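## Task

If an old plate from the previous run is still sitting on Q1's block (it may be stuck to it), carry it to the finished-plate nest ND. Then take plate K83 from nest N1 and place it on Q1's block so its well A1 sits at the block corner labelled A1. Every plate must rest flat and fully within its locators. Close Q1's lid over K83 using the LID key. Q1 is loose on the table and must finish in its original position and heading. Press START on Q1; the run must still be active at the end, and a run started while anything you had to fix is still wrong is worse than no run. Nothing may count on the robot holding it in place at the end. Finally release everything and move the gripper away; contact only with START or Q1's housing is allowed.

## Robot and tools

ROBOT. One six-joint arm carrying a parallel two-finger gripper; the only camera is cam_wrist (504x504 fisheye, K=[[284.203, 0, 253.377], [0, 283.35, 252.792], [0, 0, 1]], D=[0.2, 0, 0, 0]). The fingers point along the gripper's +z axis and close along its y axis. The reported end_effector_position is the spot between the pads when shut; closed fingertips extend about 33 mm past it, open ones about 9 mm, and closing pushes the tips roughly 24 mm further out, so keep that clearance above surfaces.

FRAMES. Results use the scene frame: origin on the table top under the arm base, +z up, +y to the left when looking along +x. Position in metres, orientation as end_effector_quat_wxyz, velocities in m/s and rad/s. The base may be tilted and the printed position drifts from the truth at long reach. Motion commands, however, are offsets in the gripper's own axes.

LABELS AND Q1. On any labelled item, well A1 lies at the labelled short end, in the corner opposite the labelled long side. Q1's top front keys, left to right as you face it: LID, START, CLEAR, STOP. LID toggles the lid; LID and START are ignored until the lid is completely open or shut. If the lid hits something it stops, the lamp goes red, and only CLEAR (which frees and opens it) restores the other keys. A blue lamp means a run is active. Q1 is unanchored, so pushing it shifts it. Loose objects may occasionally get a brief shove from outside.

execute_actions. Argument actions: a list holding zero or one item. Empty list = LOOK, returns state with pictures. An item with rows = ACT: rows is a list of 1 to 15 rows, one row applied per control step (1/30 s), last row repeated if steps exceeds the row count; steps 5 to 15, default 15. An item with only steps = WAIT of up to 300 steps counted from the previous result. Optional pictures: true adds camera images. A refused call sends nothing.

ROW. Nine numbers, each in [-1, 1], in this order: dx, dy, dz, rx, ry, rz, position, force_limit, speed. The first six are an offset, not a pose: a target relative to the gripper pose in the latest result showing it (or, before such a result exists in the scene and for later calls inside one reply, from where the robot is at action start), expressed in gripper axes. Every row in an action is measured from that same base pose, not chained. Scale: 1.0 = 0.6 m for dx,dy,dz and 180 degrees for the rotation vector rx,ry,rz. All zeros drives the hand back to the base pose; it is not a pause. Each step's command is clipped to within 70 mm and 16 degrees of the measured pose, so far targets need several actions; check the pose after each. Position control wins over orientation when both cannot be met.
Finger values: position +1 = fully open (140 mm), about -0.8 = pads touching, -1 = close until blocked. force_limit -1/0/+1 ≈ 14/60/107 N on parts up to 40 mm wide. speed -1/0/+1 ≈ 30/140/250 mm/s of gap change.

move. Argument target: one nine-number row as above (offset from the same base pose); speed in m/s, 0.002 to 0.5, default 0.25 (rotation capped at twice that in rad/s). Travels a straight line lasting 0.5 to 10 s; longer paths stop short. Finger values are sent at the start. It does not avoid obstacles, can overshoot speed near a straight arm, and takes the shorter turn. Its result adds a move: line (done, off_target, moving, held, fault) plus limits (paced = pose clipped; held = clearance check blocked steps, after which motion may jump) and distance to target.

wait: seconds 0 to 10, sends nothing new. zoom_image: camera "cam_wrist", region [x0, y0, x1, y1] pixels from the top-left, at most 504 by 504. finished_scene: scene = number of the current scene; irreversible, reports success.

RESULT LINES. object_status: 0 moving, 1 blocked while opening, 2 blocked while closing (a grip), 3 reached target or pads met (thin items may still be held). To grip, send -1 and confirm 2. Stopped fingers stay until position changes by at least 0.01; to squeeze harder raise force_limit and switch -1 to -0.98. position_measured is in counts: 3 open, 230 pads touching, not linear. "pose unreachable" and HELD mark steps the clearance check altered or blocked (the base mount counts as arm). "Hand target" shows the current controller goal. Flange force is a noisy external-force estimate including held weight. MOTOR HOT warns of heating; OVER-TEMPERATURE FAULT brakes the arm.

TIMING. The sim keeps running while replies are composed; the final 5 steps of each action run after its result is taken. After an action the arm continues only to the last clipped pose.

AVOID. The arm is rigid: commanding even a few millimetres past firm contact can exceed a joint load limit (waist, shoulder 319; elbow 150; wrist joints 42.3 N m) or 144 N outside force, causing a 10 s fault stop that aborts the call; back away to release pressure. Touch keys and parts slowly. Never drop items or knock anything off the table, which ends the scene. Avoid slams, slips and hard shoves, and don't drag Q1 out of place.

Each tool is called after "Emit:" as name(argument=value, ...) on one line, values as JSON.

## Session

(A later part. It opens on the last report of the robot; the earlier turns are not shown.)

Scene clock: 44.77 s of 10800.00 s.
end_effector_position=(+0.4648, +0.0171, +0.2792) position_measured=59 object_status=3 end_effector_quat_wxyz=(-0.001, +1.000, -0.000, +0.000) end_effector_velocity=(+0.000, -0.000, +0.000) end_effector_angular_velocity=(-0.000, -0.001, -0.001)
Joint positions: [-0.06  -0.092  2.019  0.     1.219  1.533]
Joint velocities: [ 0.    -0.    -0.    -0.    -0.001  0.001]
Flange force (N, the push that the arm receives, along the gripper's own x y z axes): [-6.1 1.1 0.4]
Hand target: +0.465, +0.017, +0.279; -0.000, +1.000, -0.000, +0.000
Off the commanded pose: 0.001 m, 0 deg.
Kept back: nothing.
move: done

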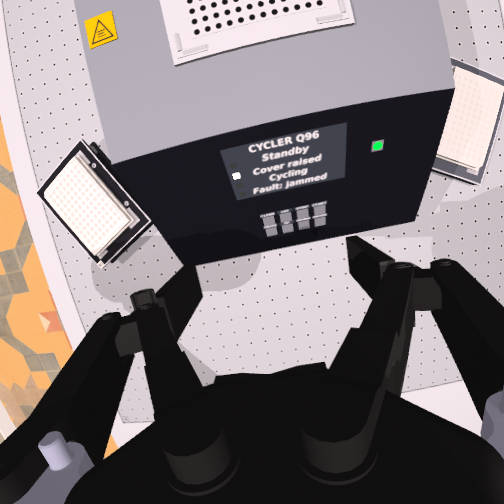

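Emit:
move(target=[0.1325, -0.4387, 0.03, 0, 0, -0.165, 0.55, 0, 0], speed=0.3)

Emit:
move(target=[0, 0, 0.22, 0, 0, 0, 0.55, 0, 0], speed=0.2)

Emit:
zoom_image(camera="cam_wrist", region=[150, 120, 402, 372])

Scene clock: 46.90 s of 10800.00 s.
end_effector_position=(+0.5448, +0.2804, +0.2617) position_measured=59 object_status=3 end_effector_quat_wxyz=(-0.000, +0.967, +0.256, +0.001) end_effector_velocity=(+0.000, +0.000, -0.000) end_effector_angular_velocity=(+0.000, +0.000, +0.001)
Joint positions: [0.394 0.155 1.798 0.003 1.193 1.469]
Joint velocities: [ 0.     0.001 -0.001  0.     0.    -0.001]
Flange force (N, the push that the arm receives, along the gripper's own x y z axes): [-8.1 0.0 -0.8]
Hand target: +0.545, +0.280, +0.262; -0.000, +0.967, +0.256, +0.001
Off the commanded pose: 0.001 m, 0 deg.
Kept back: nothing.
move: done

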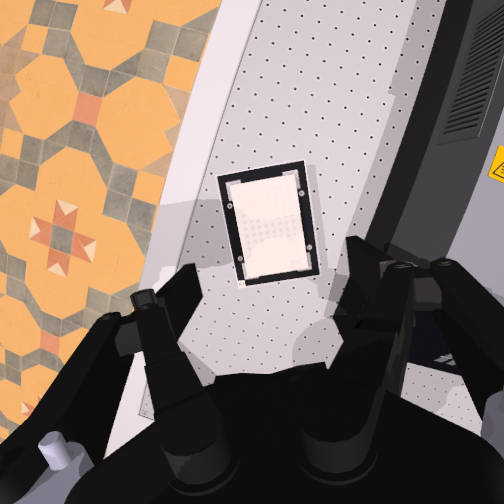

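Scene clock: 47.90 s of 10800.00 s.
end_effector_position=(+0.5449, +0.2808, +0.1297) position_measured=59 object_status=3 end_effector_quat_wxyz=(-0.000, +0.967, +0.256, +0.001) end_effector_velocity=(-0.000, +0.001, -0.000) end_effector_angular_velocity=(+0.001, +0.001, +0.001)
Joint positions: [0.395 0.262 1.934 0.003 0.951 1.468]
Joint velocities: [ 0.001  0.001  0.     0.001 -0.    -0.001]
Flange force (N, the push that the arm receives, along the gripper's own x y z axes): [-7.8 0.7 -2.2]
Hand target: +0.545, +0.281, +0.130; -0.000, +0.967, +0.256, +0.001
Off the commanded pose: 0.000 m, 0 deg.
Kept back: nothing.
move: done

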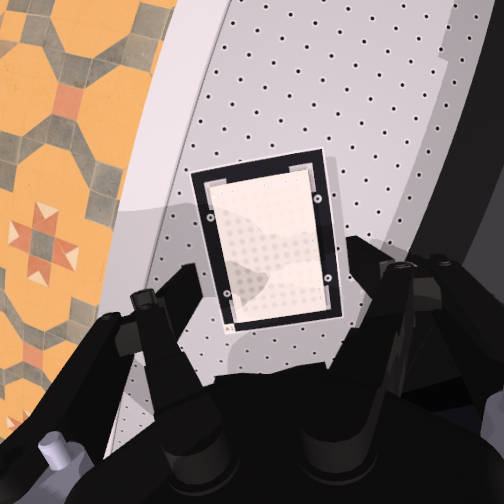

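Region (150, 120, 402, 372) of cam_wrist's 504x504 image, scaled by 2.000, with more detail than that image has.

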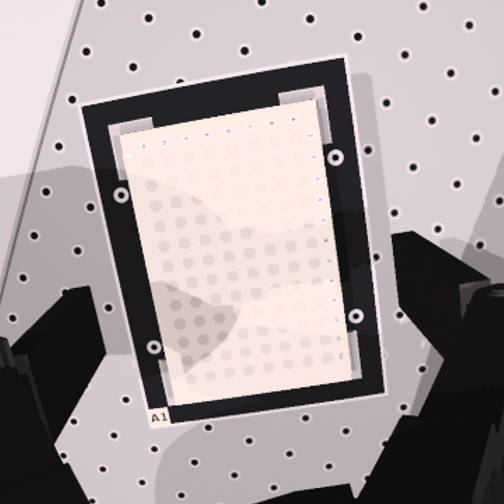

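Emit:
move(target=[0.0035, -0.0012, 0.0845, 0, 0, 0.0017, 0.55, 0, 0], speed=0.07)

Emit:
move(target=[0, 0, 0, 0, 0, 0, -1, 0, -0.5], speed=0.02)

Emit:
zoom_image(camera="cam_wrist", region=[150, 130, 400, 380])

Scene clock: 49.33 s of 10800.00 s.
end_effector_position=(+0.5464, +0.2826, +0.0790) position_measured=59 object_status=3 end_effector_quat_wxyz=(-0.000, +0.967, +0.254, +0.001) end_effector_velocity=(-0.001, +0.000, -0.001) end_effector_angular_velocity=(+0.001, +0.003, -0.003)
Joint positions: [0.397 0.319 1.969 0.004 0.858 1.475]
Joint velocities: [-0.     0.001  0.     0.002  0.001  0.001]
Flange force (N, the push that the arm receives, along the gripper's own x y z axes): [-8.8 1.4 -3.8]
Hand target: +0.546, +0.283, +0.079; -0.000, +0.967, +0.254, +0.001
Off the commanded pose: 0.000 m, 0 deg.
Kept back: nothing.
move: done

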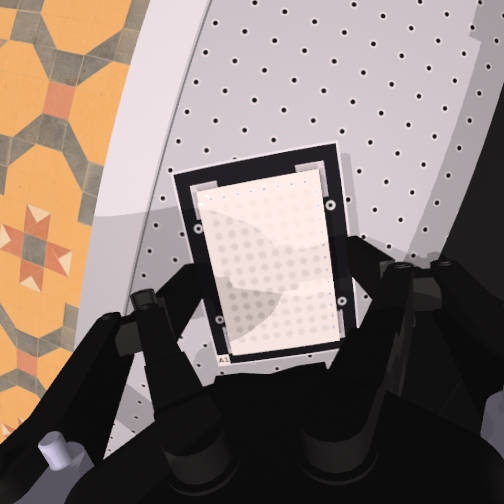

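Scene clock: 49.90 s of 10800.00 s.
end_effector_position=(+0.5464, +0.2827, +0.0790) position_measured=106 object_status=2 end_effector_quat_wxyz=(-0.000, +0.967, +0.254, +0.001) end_effector_velocity=(-0.000, +0.000, -0.000) end_effector_angular_velocity=(-0.001, +0.001, -0.001)
Joint positions: [0.397 0.319 1.969 0.004 0.858 1.475]
Joint velocities: [ 0.001  0.001 -0.    -0.     0.001  0.001]
Flange force (N, the push that the arm receives, along the gripper's own x y z axes): [-12.9 1.0 -39.3]
Hand target: +0.546, +0.283, +0.079; -0.000, +0.967, +0.254, +0.001
Off the commanded pose: 0.000 m, 0 deg.
Kept back: nothing.
move: done

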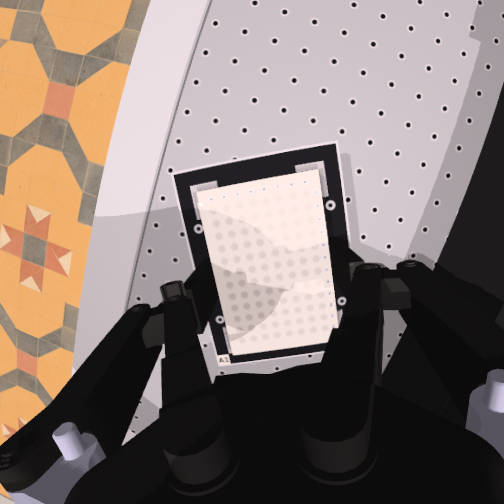

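Region (150, 130, 400, 380) of cam_wrist's 504x504 image, scaled by 2.016, with more detail than that image has.

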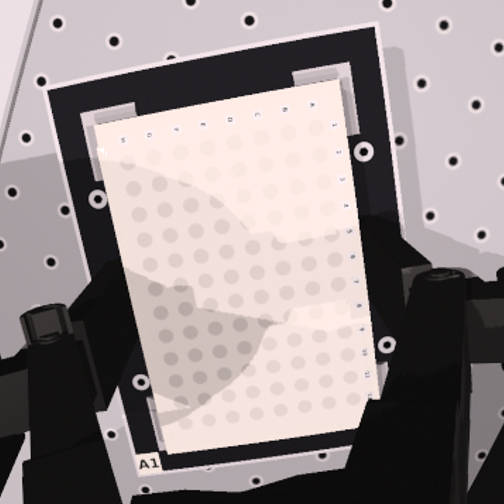

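Emit:
move(target=[0, 0, -0.0037, 0, 0, 0, 0.4, 0, 0], speed=0.005)

Emit:
move(target=[0, 0, 0, 0, 0, 0, -1, 0, -0.5], speed=0.02)

Emit:
zoom_image(camera="cam_wrist", region=[150, 130, 400, 380])

Scene clock: 50.83 s of 10800.00 s.
end_effector_position=(+0.5464, +0.2827, +0.0812) position_measured=78 object_status=3 end_effector_quat_wxyz=(-0.000, +0.967, +0.254, +0.001) end_effector_velocity=(+0.001, +0.000, +0.000) end_effector_angular_velocity=(+0.002, -0.002, -0.001)
Joint positions: [0.397 0.316 1.967 0.004 0.862 1.475]
Joint velocities: [-0.     0.    -0.     0.001 -0.002  0.   ]
Flange force (N, the push that the arm receives, along the gripper's own x y z axes): [-6.5 2.7 -3.0]
Hand target: +0.546, +0.283, +0.081; -0.000, +0.967, +0.254, +0.001
Off the commanded pose: 0.000 m, 0 deg.
Kept back: nothing.
move: done

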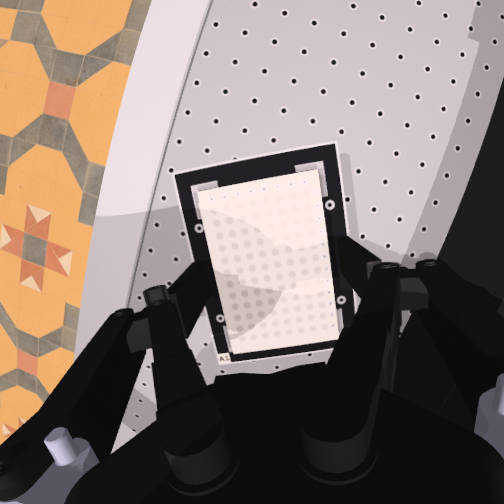

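Scene clock: 51.33 s of 10800.00 s.
end_effector_position=(+0.5466, +0.2828, +0.0815) position_measured=109 object_status=2 end_effector_quat_wxyz=(-0.001, +0.967, +0.254, +0.001) end_effector_velocity=(-0.001, +0.000, -0.001) end_effector_angular_velocity=(-0.001, +0.001, +0.000)
Joint positions: [0.397 0.316 1.967 0.004 0.862 1.475]
Joint velocities: [ 0.001  0.001  0.001 -0.001 -0.001  0.001]
Flange force (N, the push that the arm receives, along the gripper's own x y z axes): [-16.4 -6.6 -57.2]
Hand target: +0.546, +0.283, +0.081; -0.000, +0.967, +0.254, +0.001
Off the commanded pose: 0.000 m, 0 deg.
Kept back: nothing.
move: done

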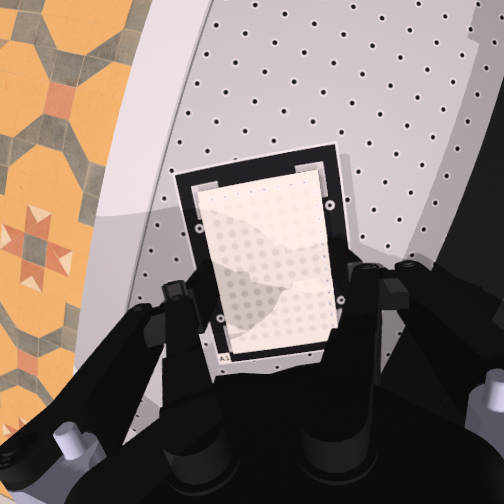

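Region (150, 130, 400, 380) of cam_wrist's 504x504 image, scaled by 2.016, with more detail than that image has.

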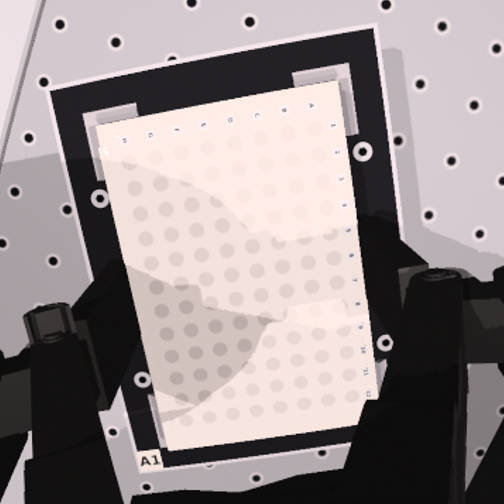

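Emit:
move(target=[0, 0, -0.03, 0, 0, 0, -1, 0, -0.5], speed=0.03)

Emit:
move(target=[0, 0, -0.32, 0, 0, -0.1, -1, 0, -0.5], speed=0.25)

Scene clock: 52.40 s of 10800.00 s.
end_effector_position=(+0.5466, +0.2827, +0.0994) position_measured=110 object_status=2 end_effector_quat_wxyz=(-0.001, +0.967, +0.254, +0.001) end_effector_velocity=(-0.000, +0.001, -0.000) end_effector_angular_velocity=(+0.000, +0.000, +0.002)
Joint positions: [0.397 0.296 1.954 0.004 0.895 1.475]
Joint velocities: [ 0.002  0.001 -0.     0.    -0.    -0.001]
Flange force (N, the push that the arm receives, along the gripper's own x y z axes): [-7.3 0.0 -1.2]
Hand target: +0.547, +0.283, +0.099; -0.001, +0.967, +0.254, +0.001
Off the commanded pose: 0.000 m, 0 deg.
Kept back: nothing.
move: done

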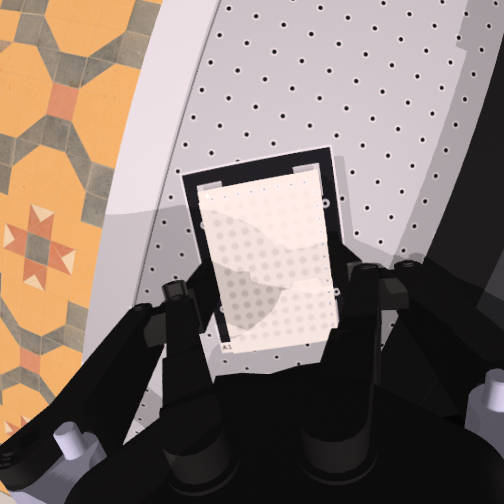

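Scene clock: 53.53 s of 10800.00 s.
end_effector_position=(+0.5464, +0.2821, +0.2915) position_measured=110 object_status=2 end_effector_quat_wxyz=(-0.000, +0.916, +0.402, +0.001) end_effector_velocity=(+0.000, -0.000, +0.000) end_effector_angular_velocity=(-0.001, +0.001, +0.002)
Joint positions: [0.395 0.141 1.757 0.003 1.247 1.162]
Joint velocities: [-0.     0.001 -0.001 -0.001  0.002 -0.002]
Flange force (N, the push that the arm receives, along the gripper's own x y z axes): [-7.8 -1.2 1.2]
Hand target: +0.546, +0.282, +0.292; -0.000, +0.916, +0.402, +0.001
Off the commanded pose: 0.000 m, 0 deg.
Kept back: nothing.
move: done

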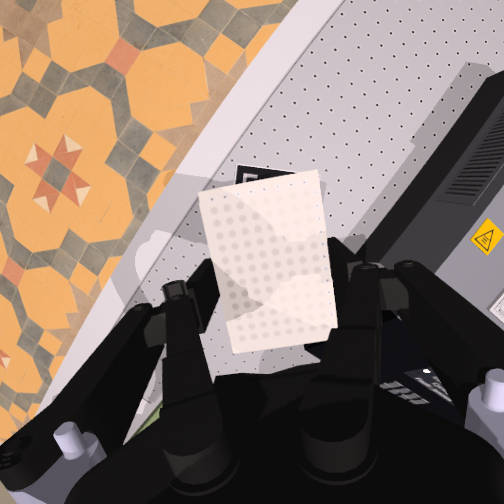

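Emit:
move(target=[-0.1895, 0.4933, 0.0325, 0, 0, -0.2484, -1, 0, -0.5], speed=0.25)

Emit:
move(target=[0, 0, 0.023, 0, 0, 0, -1, 0, -0.5], speed=0.04)

Emit:
zoom_image(camera="cam_wrist", region=[150, 130, 400, 380])

Scene clock: 55.73 s of 10800.00 s.
end_effector_position=(+0.6866, -0.0023, +0.2713) position_measured=110 object_status=2 end_effector_quat_wxyz=(-0.000, +0.694, +0.720, +0.001) end_effector_velocity=(+0.000, -0.001, -0.001) end_effector_angular_velocity=(+0.001, +0.000, -0.002)
Joint positions: [-0.077  0.264  1.646  0.001  1.238 -0.09 ]
Joint velocities: [-0.001  0.001 -0.     0.001 -0.     0.   ]
Flange force (N, the push that the arm receives, along the gripper's own x y z axes): [-1.5 -10.2 1.0]
Hand target: +0.687, -0.002, +0.271; -0.000, +0.694, +0.720, +0.001
Off the commanded pose: 0.001 m, 0 deg.
Kept back: nothing.
move: done

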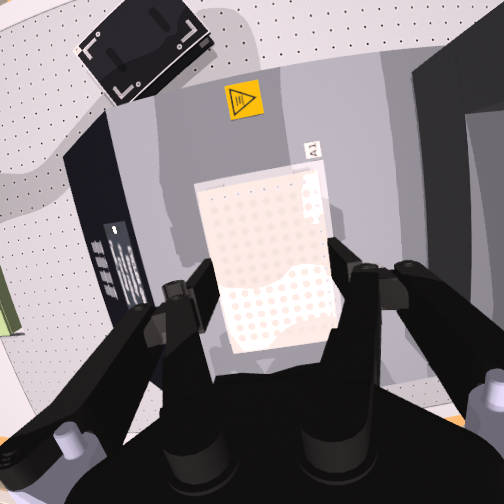

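Scene clock: 56.43 s of 10800.00 s.
end_effector_position=(+0.6866, -0.0023, +0.2575) position_measured=110 object_status=2 end_effector_quat_wxyz=(-0.000, +0.694, +0.720, +0.001) end_effector_velocity=(-0.000, +0.001, +0.000) end_effector_angular_velocity=(+0.000, +0.001, +0.002)
Joint positions: [-0.077  0.271  1.662  0.001  1.214 -0.09 ]
Joint velocities: [ 0.001  0.    -0.     0.     0.001 -0.001]
Flange force (N, the push that the arm receives, along the gripper's own x y z axes): [-1.1 -8.5 0.5]
Hand target: +0.687, -0.002, +0.258; -0.000, +0.694, +0.720, +0.001
Off the commanded pose: 0.000 m, 0 deg.
Kept back: nothing.
move: done

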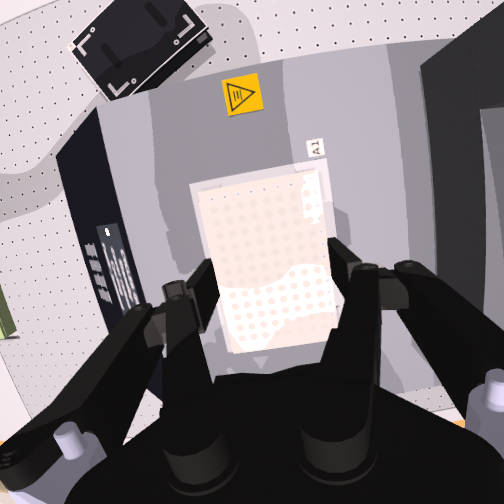

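Region (150, 130, 400, 380) of cam_wrist's 504x504 image, scaled by 2.016, with more detail than that image has.

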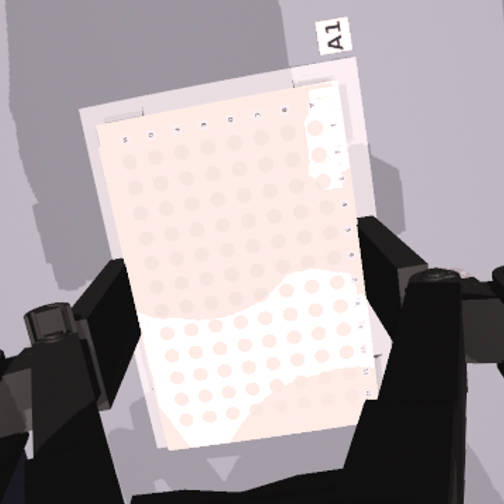

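Emit:
move(target=[-0.0043, 0.0012, 0, 0, 0, 0, -1, 0, -0.5], speed=0.01)

Emit:
move(target=[0, 0, 0.0085, 0, 0, 0, -1, 0, -0.5], speed=0.012)

Emit:
zoom_image(camera="cam_wrist", region=[150, 130, 400, 380])

Scene clock: 57.57 s of 10800.00 s.
end_effector_position=(+0.6874, -0.0048, +0.2575) position_measured=110 object_status=2 end_effector_quat_wxyz=(-0.000, +0.694, +0.720, +0.001) end_effector_velocity=(-0.000, -0.000, -0.000) end_effector_angular_velocity=(-0.001, +0.000, +0.001)
Joint positions: [-0.08   0.272  1.66   0.001  1.214 -0.094]
Joint velocities: [ 0.     0.     0.001 -0.001 -0.001 -0.001]
Flange force (N, the push that the arm receives, along the gripper's own x y z axes): [-0.3 -7.7 0.6]
Hand target: +0.687, -0.005, +0.258; -0.000, +0.694, +0.720, +0.001
Off the commanded pose: 0.000 m, 0 deg.
Kept back: nothing.
move: done

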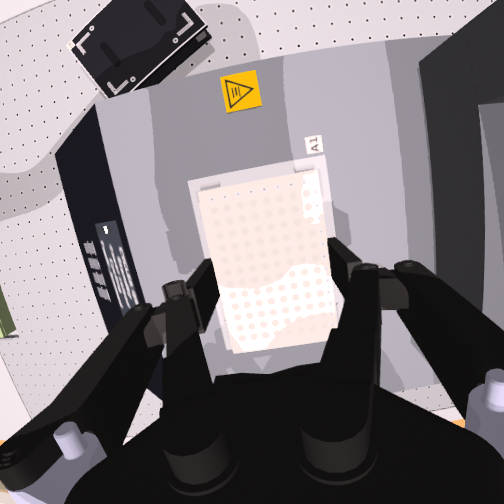

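Scene clock: 58.27 s of 10800.00 s.
end_effector_position=(+0.6874, -0.0048, +0.2524) position_measured=110 object_status=2 end_effector_quat_wxyz=(-0.000, +0.694, +0.720, +0.001) end_effector_velocity=(-0.000, +0.000, -0.000) end_effector_angular_velocity=(+0.001, +0.000, -0.002)
Joint positions: [-0.08   0.275  1.666  0.001  1.205 -0.094]
Joint velocities: [-0.     0.     0.     0.001  0.     0.002]
Flange force (N, the push that the arm receives, along the gripper's own x y z axes): [1.1 -8.8 0.0]
Hand target: +0.687, -0.005, +0.252; -0.000, +0.694, +0.720, +0.001
Off the commanded pose: 0.000 m, 0 deg.
Kept back: nothing.
move: done

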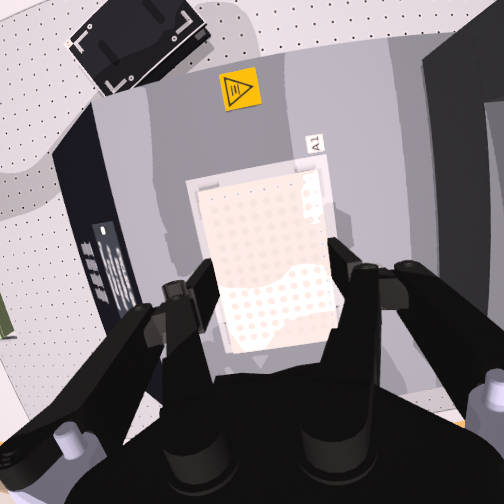

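Region (150, 130, 400, 380) of cam_wrist's 504x504 image, scaled by 2.016, with more detail than that image has.

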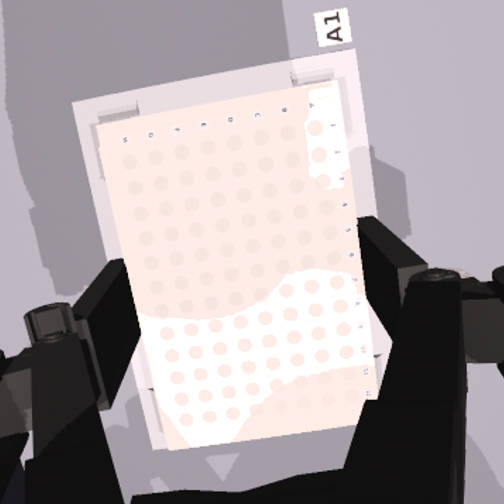

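Emit:
execute_actions(actions=[{"rows": [[0, 0, 0.0006, 0, 0, 0, -1, 0, -0.5],[0, 0, 0.0012, 0, 0, 0, -1, 0, -0.5],[0, 0, 0.0018, 0, 0, 0, -1, 0, -0.5],[0, 0, 0.0022, 0, 0, 0, -1, 0, -0.5]], "steps": 12}])

Emit:
execute_actions(actions=[{"rows": [[0, 0, 0.0006, 0, 0, 0, -1, 0, -0.5],[0, 0, 0.0012, 0, 0, 0, -1, 0, -0.5]], "steps": 11}])

Scene clock: 58.67 s of 10800.00 s.
end_effector_position=(+0.6874, -0.0048, +0.2511) position_measured=110 object_status=2 end_effector_quat_wxyz=(-0.000, +0.694, +0.720, +0.001) end_effector_velocity=(-0.001, +0.000, +0.001) end_effector_angular_velocity=(+0.000, -0.000, -0.003)
Joint positions: [-0.08   0.276  1.668  0.001  1.203 -0.094]
Joint velocities: [-0.    -0.002  0.001  0.     0.     0.003]
Flange force (N, the push that the arm receives, along the gripper's own x y z axes): [-1.0 -10.9 -0.6]
Steps of this call (steps 1 to 5: nothing new was sent; steps 6 to 12: the first 7 steps of this action). Readings (end_effector_position | what the end effector reports):
6: (+0.6874, -0.0048, +0.2524) | position_measured=110 object_status=2
7: (+0.6874, -0.0048, +0.2522) | position_measured=110 object_status=2
9: (+0.6874, -0.0048, +0.2515) | position_measured=110 object_status=2
12: the state above

Scene clock: 59.03 s of 10800.00 s.
end_effector_position=(+0.6874, -0.0048, +0.2504) position_measured=110 object_status=2 end_effector_quat_wxyz=(-0.000, +0.694, +0.720, +0.001) end_effector_velocity=(-0.001, +0.000, +0.000) end_effector_angular_velocity=(-0.000, +0.002, +0.002)
Joint positions: [-0.08   0.276  1.669  0.001  1.202 -0.094]
Joint velocities: [ 0.    -0.     0.001 -0.001  0.002 -0.001]
Flange force (N, the push that the arm receives, along the gripper's own x y z axes): [-0.9 -7.2 -0.1]
Off your previous action's commanded pose: 0.000 m, 0 deg at its last step (step 5 of this call).
Steps of this call (steps 1 to 5: the last 5 steps of your previous action; steps 6 to 11: the first 6 steps of this action, its rows measured from where the robot was after step 5). Readings (end_effector_position | what the end effector reports):
5: (+0.6874, -0.0048, +0.2511) | position_measured=110 object_status=2
6: (+0.6874, -0.0048, +0.2511) | position_measured=110 object_status=2
7: (+0.6874, -0.0048, +0.2508) | position_measured=110 object_status=2
9: (+0.6874, -0.0048, +0.2504) | position_measured=110 object_status=2
11: the state above

Emit:
execute_actions(actions=[{"rows": [[0, 0, 0.0006, 0, 0, 0, -1, 0, -0.5],[0, 0, 0.0012, 0, 0, 0, -1, 0, -0.5]], "steps": 11}])

Scene clock: 59.40 s of 10800.00 s.
end_effector_position=(+0.6874, -0.0048, +0.2497) position_measured=110 object_status=2 end_effector_quat_wxyz=(-0.000, +0.694, +0.720, +0.001) end_effector_velocity=(-0.000, +0.000, +0.000) end_effector_angular_velocity=(+0.001, -0.000, -0.000)
Joint positions: [-0.08   0.277  1.669  0.001  1.2   -0.094]
Joint velocities: [-0.    -0.     0.     0.001  0.    -0.   ]
Flange force (N, the push that the arm receives, along the gripper's own x y z axes): [0.5 -6.5 0.1]
Off your previous action's commanded pose: 0.000 m, 0 deg at its last step (step 5 of this call).
Steps of this call (steps 1 to 5: the last 5 steps of your previous action; steps 6 to 11: the first 6 steps of this action). Readings (end_effector_position | what the end effector reports):
6: (+0.6874, -0.0048, +0.2504) | position_measured=110 object_status=2
7: (+0.6874, -0.0048, +0.2501) | position_measured=110 object_status=2
9: (+0.6874, -0.0048, +0.2497) | position_measured=110 object_status=2
11: the state above

Emit:
execute_actions(actions=[{"rows": [[0, 0, 0.0005, 0, 0, 0, -1, 0, -0.5],[0, 0, 0.001, 0, 0, 0, -1, 0, -0.5]], "steps": 11}])

Scene clock: 59.77 s of 10800.00 s.
end_effector_position=(+0.6874, -0.0048, +0.2491) position_measured=110 object_status=2 end_effector_quat_wxyz=(-0.000, +0.694, +0.720, +0.001) end_effector_velocity=(+0.001, +0.000, +0.000) end_effector_angular_velocity=(+0.001, -0.001, +0.000)
Joint positions: [-0.08   0.277  1.67   0.001  1.199 -0.094]
Joint velocities: [ 0.     0.    -0.     0.001 -0.001 -0.   ]
Flange force (N, the push that the arm receives, along the gripper's own x y z axes): [1.5 -9.1 -6.7]
Off your previous action's commanded pose: 0.000 m, 0 deg at its last step (step 5 of this call).
Steps of this call (steps 1 to 5: the last 5 steps of your previous action; steps 6 to 11: the first 6 steps of this action). Readings (end_effector_position | what the end effector reports):
6: (+0.6874, -0.0048, +0.2496) | position_measured=110 object_status=2
7: (+0.6874, -0.0048, +0.2495) | position_measured=110 object_status=2
9: (+0.6874, -0.0048, +0.2492) | position_measured=110 object_status=2
11: the state above

Emit:
execute_actions(actions=[{"rows": [[0, 0, 0.0005, 0, 0, 0, -1, 0, -0.5]], "steps": 10}])

Emit:
move(target=[0, 0, 0, 0, 0, 0, 0.55, 0, -0.3], speed=0.02)

Emit:
move(target=[0, 0, -0.07, 0, 0, 0, 0.55, 0, -0.3], speed=0.12)

Emit:
zoom_image(camera="cam_wrist", region=[160, 130, 380, 350])

Scene clock: 60.17 s of 10800.00 s.
end_effector_position=(+0.6875, -0.0048, +0.2489) position_measured=110 object_status=2 end_effector_quat_wxyz=(-0.000, +0.694, +0.720, +0.001) end_effector_velocity=(+0.000, -0.000, -0.000) end_effector_angular_velocity=(-0.001, -0.001, +0.001)
Joint positions: [-0.08   0.277  1.67   0.001  1.199 -0.094]
Joint velocities: [ 0.     0.     0.    -0.001 -0.001 -0.   ]
Flange force (N, the push that the arm receives, along the gripper's own x y z axes): [1.2 -10.5 -19.6]
Off your previous action's commanded pose: 0.000 m, 0 deg at its last step (step 5 of this call).
Steps of this call (steps 1 to 5: the last 5 steps of your previous action; steps 6 to 7: nothing new was sent; steps 8 to 12: the first 5 steps of this action). Readings (end_effector_position | what the end effector reports):
8: (+0.6874, -0.0048, +0.2491) | position_measured=110 object_status=2
9: (+0.6874, -0.0048, +0.2490) | position_measured=110 object_status=2
11: (+0.6875, -0.0048, +0.2489) | position_measured=110 object_status=2
12: the state above

Scene clock: 60.93 s of 10800.00 s.
end_effector_position=(+0.6874, -0.0048, +0.2488) position_measured=59 object_status=3 end_effector_quat_wxyz=(-0.000, +0.694, +0.720, +0.001) end_effector_velocity=(+0.001, -0.000, -0.000) end_effector_angular_velocity=(-0.001, -0.002, +0.002)
Joint positions: [-0.08   0.277  1.67   0.001  1.199 -0.094]
Joint velocities: [ 0.     0.001 -0.    -0.    -0.002 -0.002]
Flange force (N, the push that the arm receives, along the gripper's own x y z axes): [-0.4 -8.6 -0.6]
Hand target: +0.687, -0.005, +0.249; -0.000, +0.694, +0.720, +0.001
Off your previous action's commanded pose: 0.000 m, 0 deg at its last step (step 5 of this call).
Off the commanded pose: 0.000 m, 0 deg.
Kept back: nothing.
move: done

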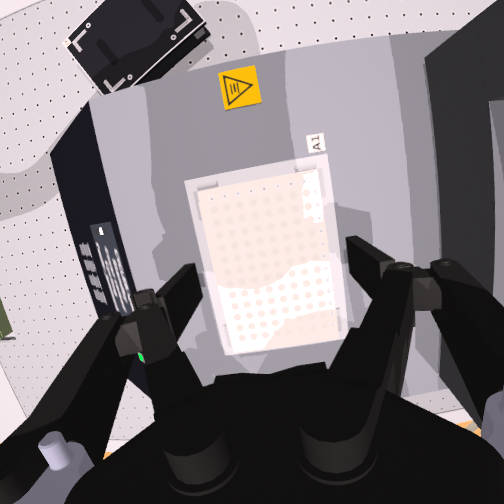

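Scene clock: 61.67 s of 10800.00 s.
end_effector_position=(+0.6874, -0.0049, +0.2908) position_measured=59 object_status=3 end_effector_quat_wxyz=(-0.000, +0.694, +0.720, +0.001) end_effector_velocity=(-0.001, +0.000, +0.000) end_effector_angular_velocity=(-0.001, +0.002, +0.002)
Joint positions: [-0.08   0.255  1.62   0.001  1.272 -0.094]
Joint velocities: [ 0.001 -0.    -0.    -0.001  0.002 -0.001]
Flange force (N, the push that the arm receives, along the gripper's own x y z axes): [0.1 -8.5 0.7]
Hand target: +0.687, -0.005, +0.291; -0.000, +0.694, +0.720, +0.001
Off the commanded pose: 0.000 m, 0 deg.
Kept back: nothing.
move: done

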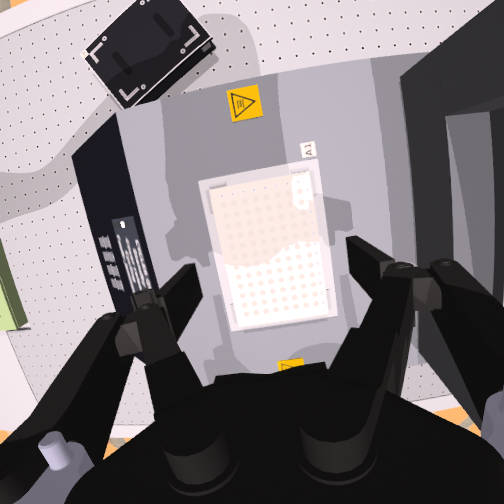

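Region (160, 130, 380, 350) of cam_wrist's 504x504 image, scaled by 2.291, with more detail than that image has.

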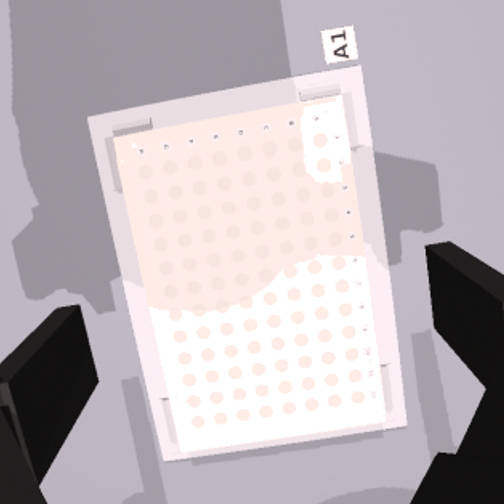

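Emit:
move(target=[0.0507, -0.3857, 0.018, 0, 0, 0.5117, -1, 0, 0.5], speed=0.4)

Scene clock: 64.33 s of 10800.00 s.
end_effector_position=(+0.4551, +0.0174, +0.2800) position_measured=233 object_status=3 end_effector_quat_wxyz=(-0.001, +1.000, -0.000, +0.000) end_effector_velocity=(+0.000, +0.001, +0.001) end_effector_angular_velocity=(-0.000, -0.001, +0.003)
Joint positions: [-0.061 -0.109  2.033  0.001  1.223  1.533]
Joint velocities: [ 0.002 -0.001 -0.001 -0.     0.    -0.001]
Flange force (N, the push that the arm receives, along the gripper's own x y z axes): [-7.8 0.4 0.6]
Hand target: +0.455, +0.017, +0.280; -0.001, +1.000, -0.000, +0.000
Off the commanded pose: 0.000 m, 0 deg.
Kept back: nothing.
move: done

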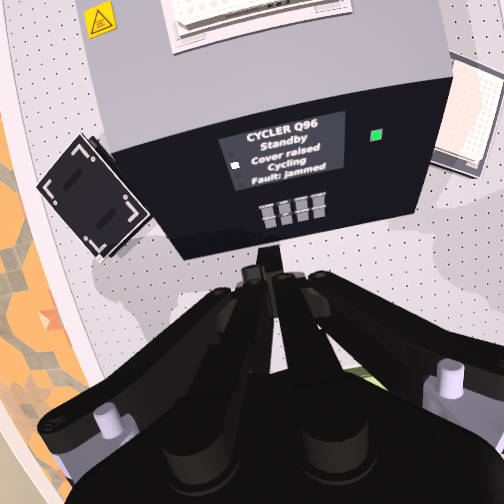

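Emit:
zoom_image(camera="cam_wrist", region=[150, 0, 370, 70])

Emit:
move(target=[-0.004, 0.0005, 0.152, 0, 0.0556, 0, -1, 0, 0.5], speed=0.15)

Emit:
zoom_image(camera="cam_wrist", region=[190, 140, 390, 300])

Region (150, 0, 370, 70) of cam_wrist's 504x504 image, scaled by 2.291, with more detail than that image has; it fills the top 160 rows of this view, and the rest is white.

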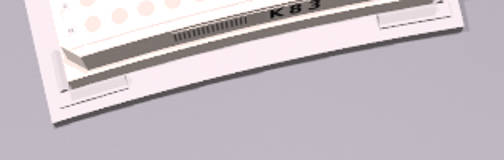

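Scene clock: 65.53 s of 10800.00 s.
end_effector_position=(+0.4528, +0.0174, +0.1888) position_measured=233 object_status=3 end_effector_quat_wxyz=(-0.001, +0.996, -0.000, +0.088) end_effector_velocity=(-0.001, +0.000, -0.001) end_effector_angular_velocity=(+0.000, +0.003, -0.001)
Joint positions: [-0.067 -0.134  2.245  0.011  0.862  1.521]
Joint velocities: [0.001 0.001 0.001 0.    0.    0.001]
Flange force (N, the push that the arm receives, along the gripper's own x y z axes): [-6.2 2.0 -1.6]
Hand target: +0.453, +0.017, +0.189; -0.001, +0.996, -0.000, +0.088
Off the commanded pose: 0.000 m, 0 deg.
Kept back: nothing.
move: done

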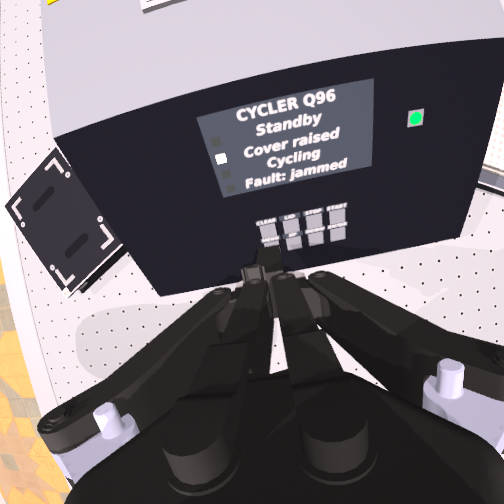

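Region (190, 140, 390, 300) of cam_wrist's 504x504 image, scaled by 2.520, with more detail than that image has; it fills the top 403 rows of this view, and the rest is white.

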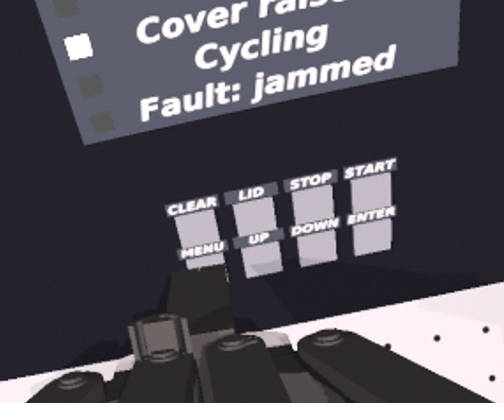

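Emit:
move(target=[0.0155, 0.0325, 0.0324, 0, 0, 0, -1, 0, 0.5], speed=0.04)

Emit:
execute_actions(actions=[{"rows": [[0, 0, 0.0006, 0, 0, 0, -1, 0, 0.5],[0, 0, 0.0012, 0, 0, 0, -1, 0, 0.5],[0, 0, 0.0018, 0, 0, 0, -1, 0, 0.5],[0, 0, 0.0024, 0, 0, 0, -1, 0, 0.5],[0, 0, 0.0028, 0, 0, 0, -1, 0, 0.5]], "steps": 14}], pictures=true)

Scene clock: 66.87 s of 10800.00 s.
end_effector_position=(+0.4653, -0.0020, +0.1713) position_measured=233 object_status=3 end_effector_quat_wxyz=(-0.001, +0.996, -0.000, +0.088) end_effector_velocity=(+0.000, -0.000, +0.000) end_effector_angular_velocity=(+0.000, -0.001, +0.000)
Joint positions: [-0.113 -0.094  2.248  0.022  0.819  1.467]
Joint velocities: [-0.    -0.001 -0.     0.001 -0.001 -0.001]
Flange force (N, the push that the arm receives, along the gripper's own x y z axes): [-6.8 4.2 -2.4]
Hand target: +0.465, -0.002, +0.171; -0.001, +0.996, -0.000, +0.088
Off the commanded pose: 0.000 m, 0 deg.
Kept back: nothing.
move: done

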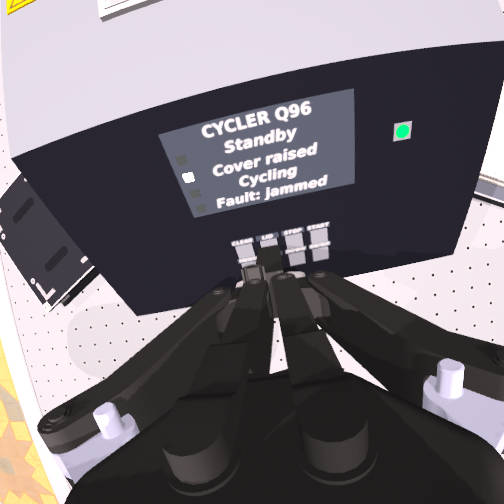

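Scene clock: 67.17 s of 10800.00 s.
end_effector_position=(+0.4656, -0.0020, +0.1696) position_measured=233 object_status=3 end_effector_quat_wxyz=(-0.001, +0.996, -0.000, +0.088) end_effector_velocity=(+0.000, +0.000, -0.000) end_effector_angular_velocity=(-0.000, -0.000, +0.000)
Joint positions: [-0.113 -0.091  2.249  0.022  0.815  1.467]
Joint velocities: [ 0.001  0.001 -0.    -0.001 -0.001  0.001]
Flange force (N, the push that the arm receives, along the gripper's own x y z axes): [-4.8 0.2 -4.9]
Steps of this call (steps 1 to 9: the first 9 steps of this action). Readings (end_effector_position | what the end effector reports):
1: (+0.4653, -0.0020, +0.1712) | position_measured=233 object_status=3
2: (+0.4654, -0.0020, +0.1710) | position_measured=233 object_status=3
4: (+0.4655, -0.0020, +0.1703) | position_measured=233 object_status=3
8: (+0.4656, -0.0020, +0.1696) | position_measured=233 object_status=3
9: the state above

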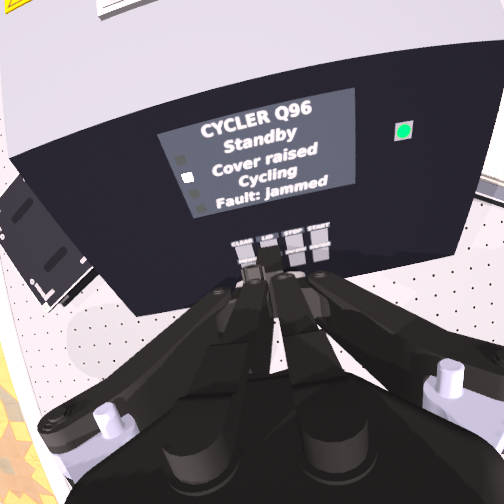

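Emit:
execute_actions(actions=[{"rows": [[0.0002, 0, 0.0004, 0, 0, 0, -1, 0, 0.5],[0.0003, 0, 0.0008, 0, 0, 0, -1, 0, 0.5]], "steps": 13}], pictures=true)

Scene clock: 67.60 s of 10800.00 s.
end_effector_position=(+0.4659, -0.0021, +0.1692) position_measured=233 object_status=3 end_effector_quat_wxyz=(-0.001, +0.996, -0.000, +0.088) end_effector_velocity=(-0.000, -0.000, -0.000) end_effector_angular_velocity=(-0.000, +0.001, +0.001)
Joint positions: [-0.113 -0.091  2.249  0.022  0.814  1.467]
Joint velocities: [ 0.     0.     0.001 -0.001  0.    -0.001]
Flange force (N, the push that the arm receives, along the gripper's own x y z axes): [-7.7 -0.6 -16.3]
Off your previous action's commanded pose: 0.000 m, 0 deg at its last step (step 5 of this call).
Steps of this call (steps 1 to 5: the last 5 steps of your previous action; steps 6 to 13: the first 8 steps of this action). Readings (end_effector_position | what the end effector reports):
6: (+0.4656, -0.0020, +0.1696) | position_measured=233 object_status=3
7: (+0.4657, -0.0021, +0.1694) | position_measured=233 object_status=3
9: (+0.4659, -0.0021, +0.1692) | position_measured=233 object_status=3
13: the state above

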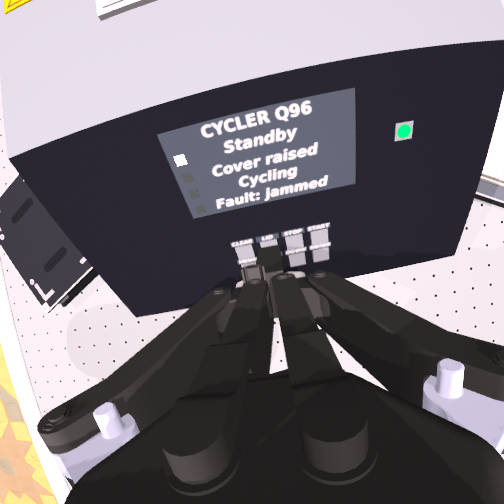

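Emit:
move(target=[0, 0, -0.0083, 0, 0, 0, -1, 0, 0.5], speed=0.03)

Emit:
move(target=[0.0024, 0.0633, 0.0004, 0, 0, 0, -1, 0, 0.5], speed=0.05)

Emit:
wait(seconds=3.5)

Emit:
zoom_image(camera="cam_wrist", region=[150, 140, 350, 300])

Scene clock: 68.53 s of 10800.00 s.
end_effector_position=(+0.4650, -0.0021, +0.1741) position_measured=233 object_status=3 end_effector_quat_wxyz=(-0.001, +0.996, -0.000, +0.088) end_effector_velocity=(-0.000, -0.000, -0.000) end_effector_angular_velocity=(-0.001, +0.001, +0.001)
Joint positions: [-0.113 -0.098  2.245  0.022  0.825  1.467]
Joint velocities: [ 0.     0.001  0.    -0.001 -0.    -0.   ]
Flange force (N, the push that the arm receives, along the gripper's own x y z axes): [-5.4 0.5 -0.9]
Hand target: +0.465, -0.002, +0.174; -0.001, +0.996, -0.000, +0.088
Off your previous action's commanded pose: 0.000 m, 0 deg at its last step (step 5 of this call).
Off the commanded pose: 0.000 m, 0 deg.
Kept back: nothing.
move: done

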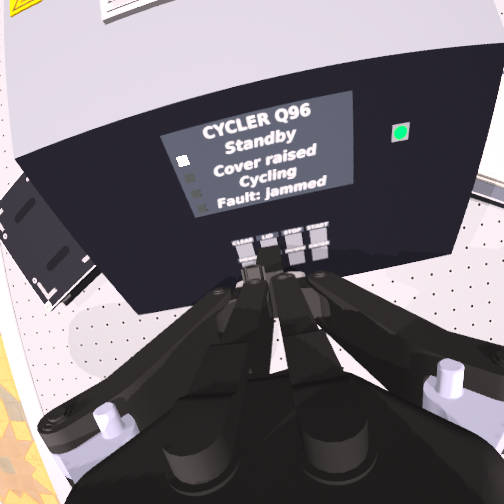

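Scene clock: 69.57 s of 10800.00 s.
end_effector_position=(+0.4664, -0.0401, +0.1740) position_measured=233 object_status=3 end_effector_quat_wxyz=(-0.001, +0.996, -0.000, +0.088) end_effector_velocity=(+0.001, +0.000, -0.000) end_effector_angular_velocity=(+0.001, -0.001, -0.002)
Joint positions: [-0.205 -0.092  2.24   0.043  0.827  1.363]
Joint velocities: [ 0.     0.001  0.     0.002 -0.002  0.001]
Flange force (N, the push that the arm receives, along the gripper's own x y z axes): [-5.9 1.0 -2.1]
Hand target: +0.466, -0.040, +0.174; -0.001, +0.996, -0.000, +0.088
Off the commanded pose: 0.000 m, 0 deg.
Kept back: nothing.
move: done

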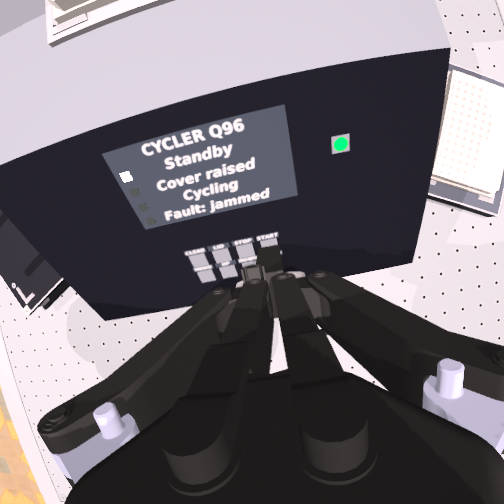

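Scene clock: 73.07 s of 10800.00 s.
end_effector_position=(+0.4664, -0.0401, +0.1740) position_measured=233 object_status=3 end_effector_quat_wxyz=(-0.001, +0.996, -0.000, +0.088) end_effector_velocity=(+0.000, -0.000, -0.000) end_effector_angular_velocity=(-0.001, -0.001, +0.001)
Joint positions: [-0.205 -0.092  2.24   0.043  0.827  1.363]
Joint velocities: [ 0.    -0.     0.    -0.001 -0.002 -0.001]
Flange force (N, the push that the arm receives, along the gripper's own x y z axes): [-4.5 0.6 -0.5]
Hand target: +0.466, -0.040, +0.174; -0.001, +0.996, -0.000, +0.088
Off the commanded pose: 0.000 m, 0 deg.
Kept back: nothing.
Steps of this call (steps 1 to 105: nothing new was sent). Readings (end_effector_position | what the end effector reports):
1: (+0.4664, -0.0401, +0.1740) | position_measured=233 object_status=3
2: (+0.4664, -0.0401, +0.1740) | position_measured=233 object_status=3
4: (+0.4664, -0.0401, +0.1740) | position_measured=233 object_status=3
8: (+0.4664, -0.0401, +0.1740) | position_measured=233 object_status=3
105: the state above

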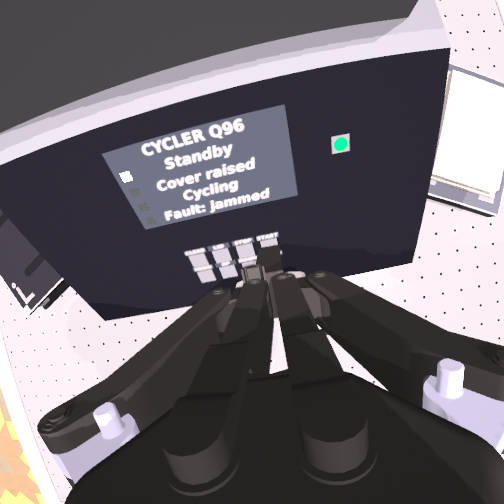

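Region (150, 140, 350, 300) of cam_wrist's 504x504 image, scaled by 2.520, with more detail than that image has; it fills the top 403 rows of this view, and the rest is white.

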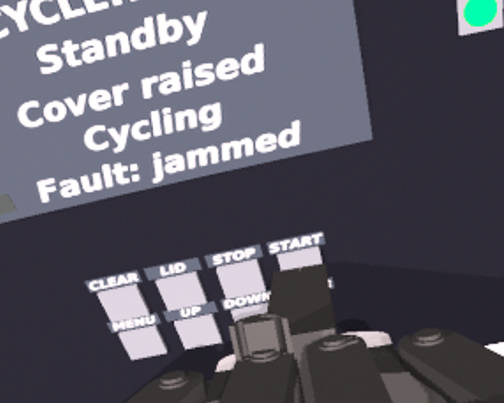

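Lid is shut, aligned on START. Press.

Emit:
move(target=[0, 0.0008, 0.0073, 0, 0, 0, -1, 0, 0.5], speed=0.01)

Scene clock: 74.00 s of 10800.00 s.
end_effector_position=(+0.4672, -0.0406, +0.1697) position_measured=233 object_status=3 end_effector_quat_wxyz=(-0.001, +0.996, -0.000, +0.088) end_effector_velocity=(-0.000, -0.000, +0.000) end_effector_angular_velocity=(-0.000, +0.001, -0.001)
Joint positions: [-0.205 -0.085  2.244  0.044  0.817  1.361]
Joint velocities: [-0.     0.    -0.001 -0.001  0.002  0.002]
Flange force (N, the push that the arm receives, along the gripper's own x y z axes): [-6.0 1.9 -7.0]
Hand target: +0.467, -0.041, +0.170; -0.001, +0.996, -0.000, +0.088
Off the commanded pose: 0.000 m, 0 deg.
Kept back: nothing.
move: done

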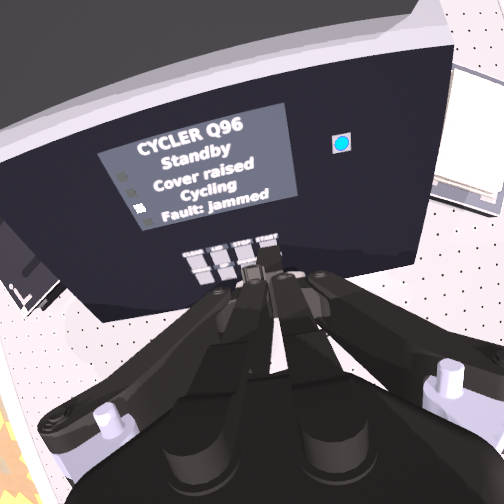

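Emit:
move(target=[-0.05, 0.08, -0.12, 0, 0, 0.05, -1, 0, 0.5], speed=0.15)

Emit:
zoom_image(camera="cam_wrist", region=[300, 20, 504, 224])

Scene clock: 75.20 s of 10800.00 s.
end_effector_position=(+0.4249, -0.0887, +0.2352) position_measured=233 object_status=3 end_effector_quat_wxyz=(-0.008, +0.993, -0.078, +0.087) end_effector_velocity=(+0.000, +0.000, +0.000) end_effector_angular_velocity=(-0.000, +0.000, +0.003)
Joint positions: [-0.35  -0.21   2.21   0.067  0.982  1.369]
Joint velocities: [ 0.    -0.    -0.    -0.     0.    -0.003]
Flange force (N, the push that the arm receives, along the gripper's own x y z axes): [-4.4 4.6 -0.2]
Hand target: +0.425, -0.089, +0.235; -0.008, +0.993, -0.078, +0.087
Off the commanded pose: 0.000 m, 0 deg.
Kept back: nothing.
move: done

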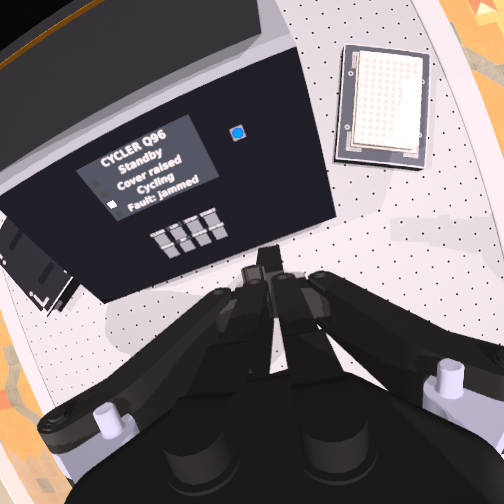

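Region (300, 20, 504, 224) of cam_wrist's 504x504 image, scaled by 2.471, with more detail than that image has.

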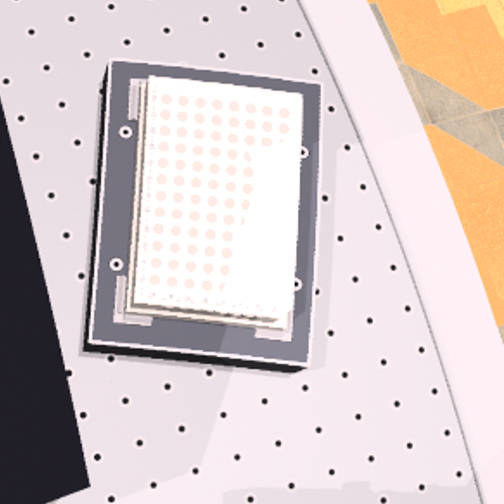

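Emit:
finished_scene(scene=2)

The scene is finished: the task was done.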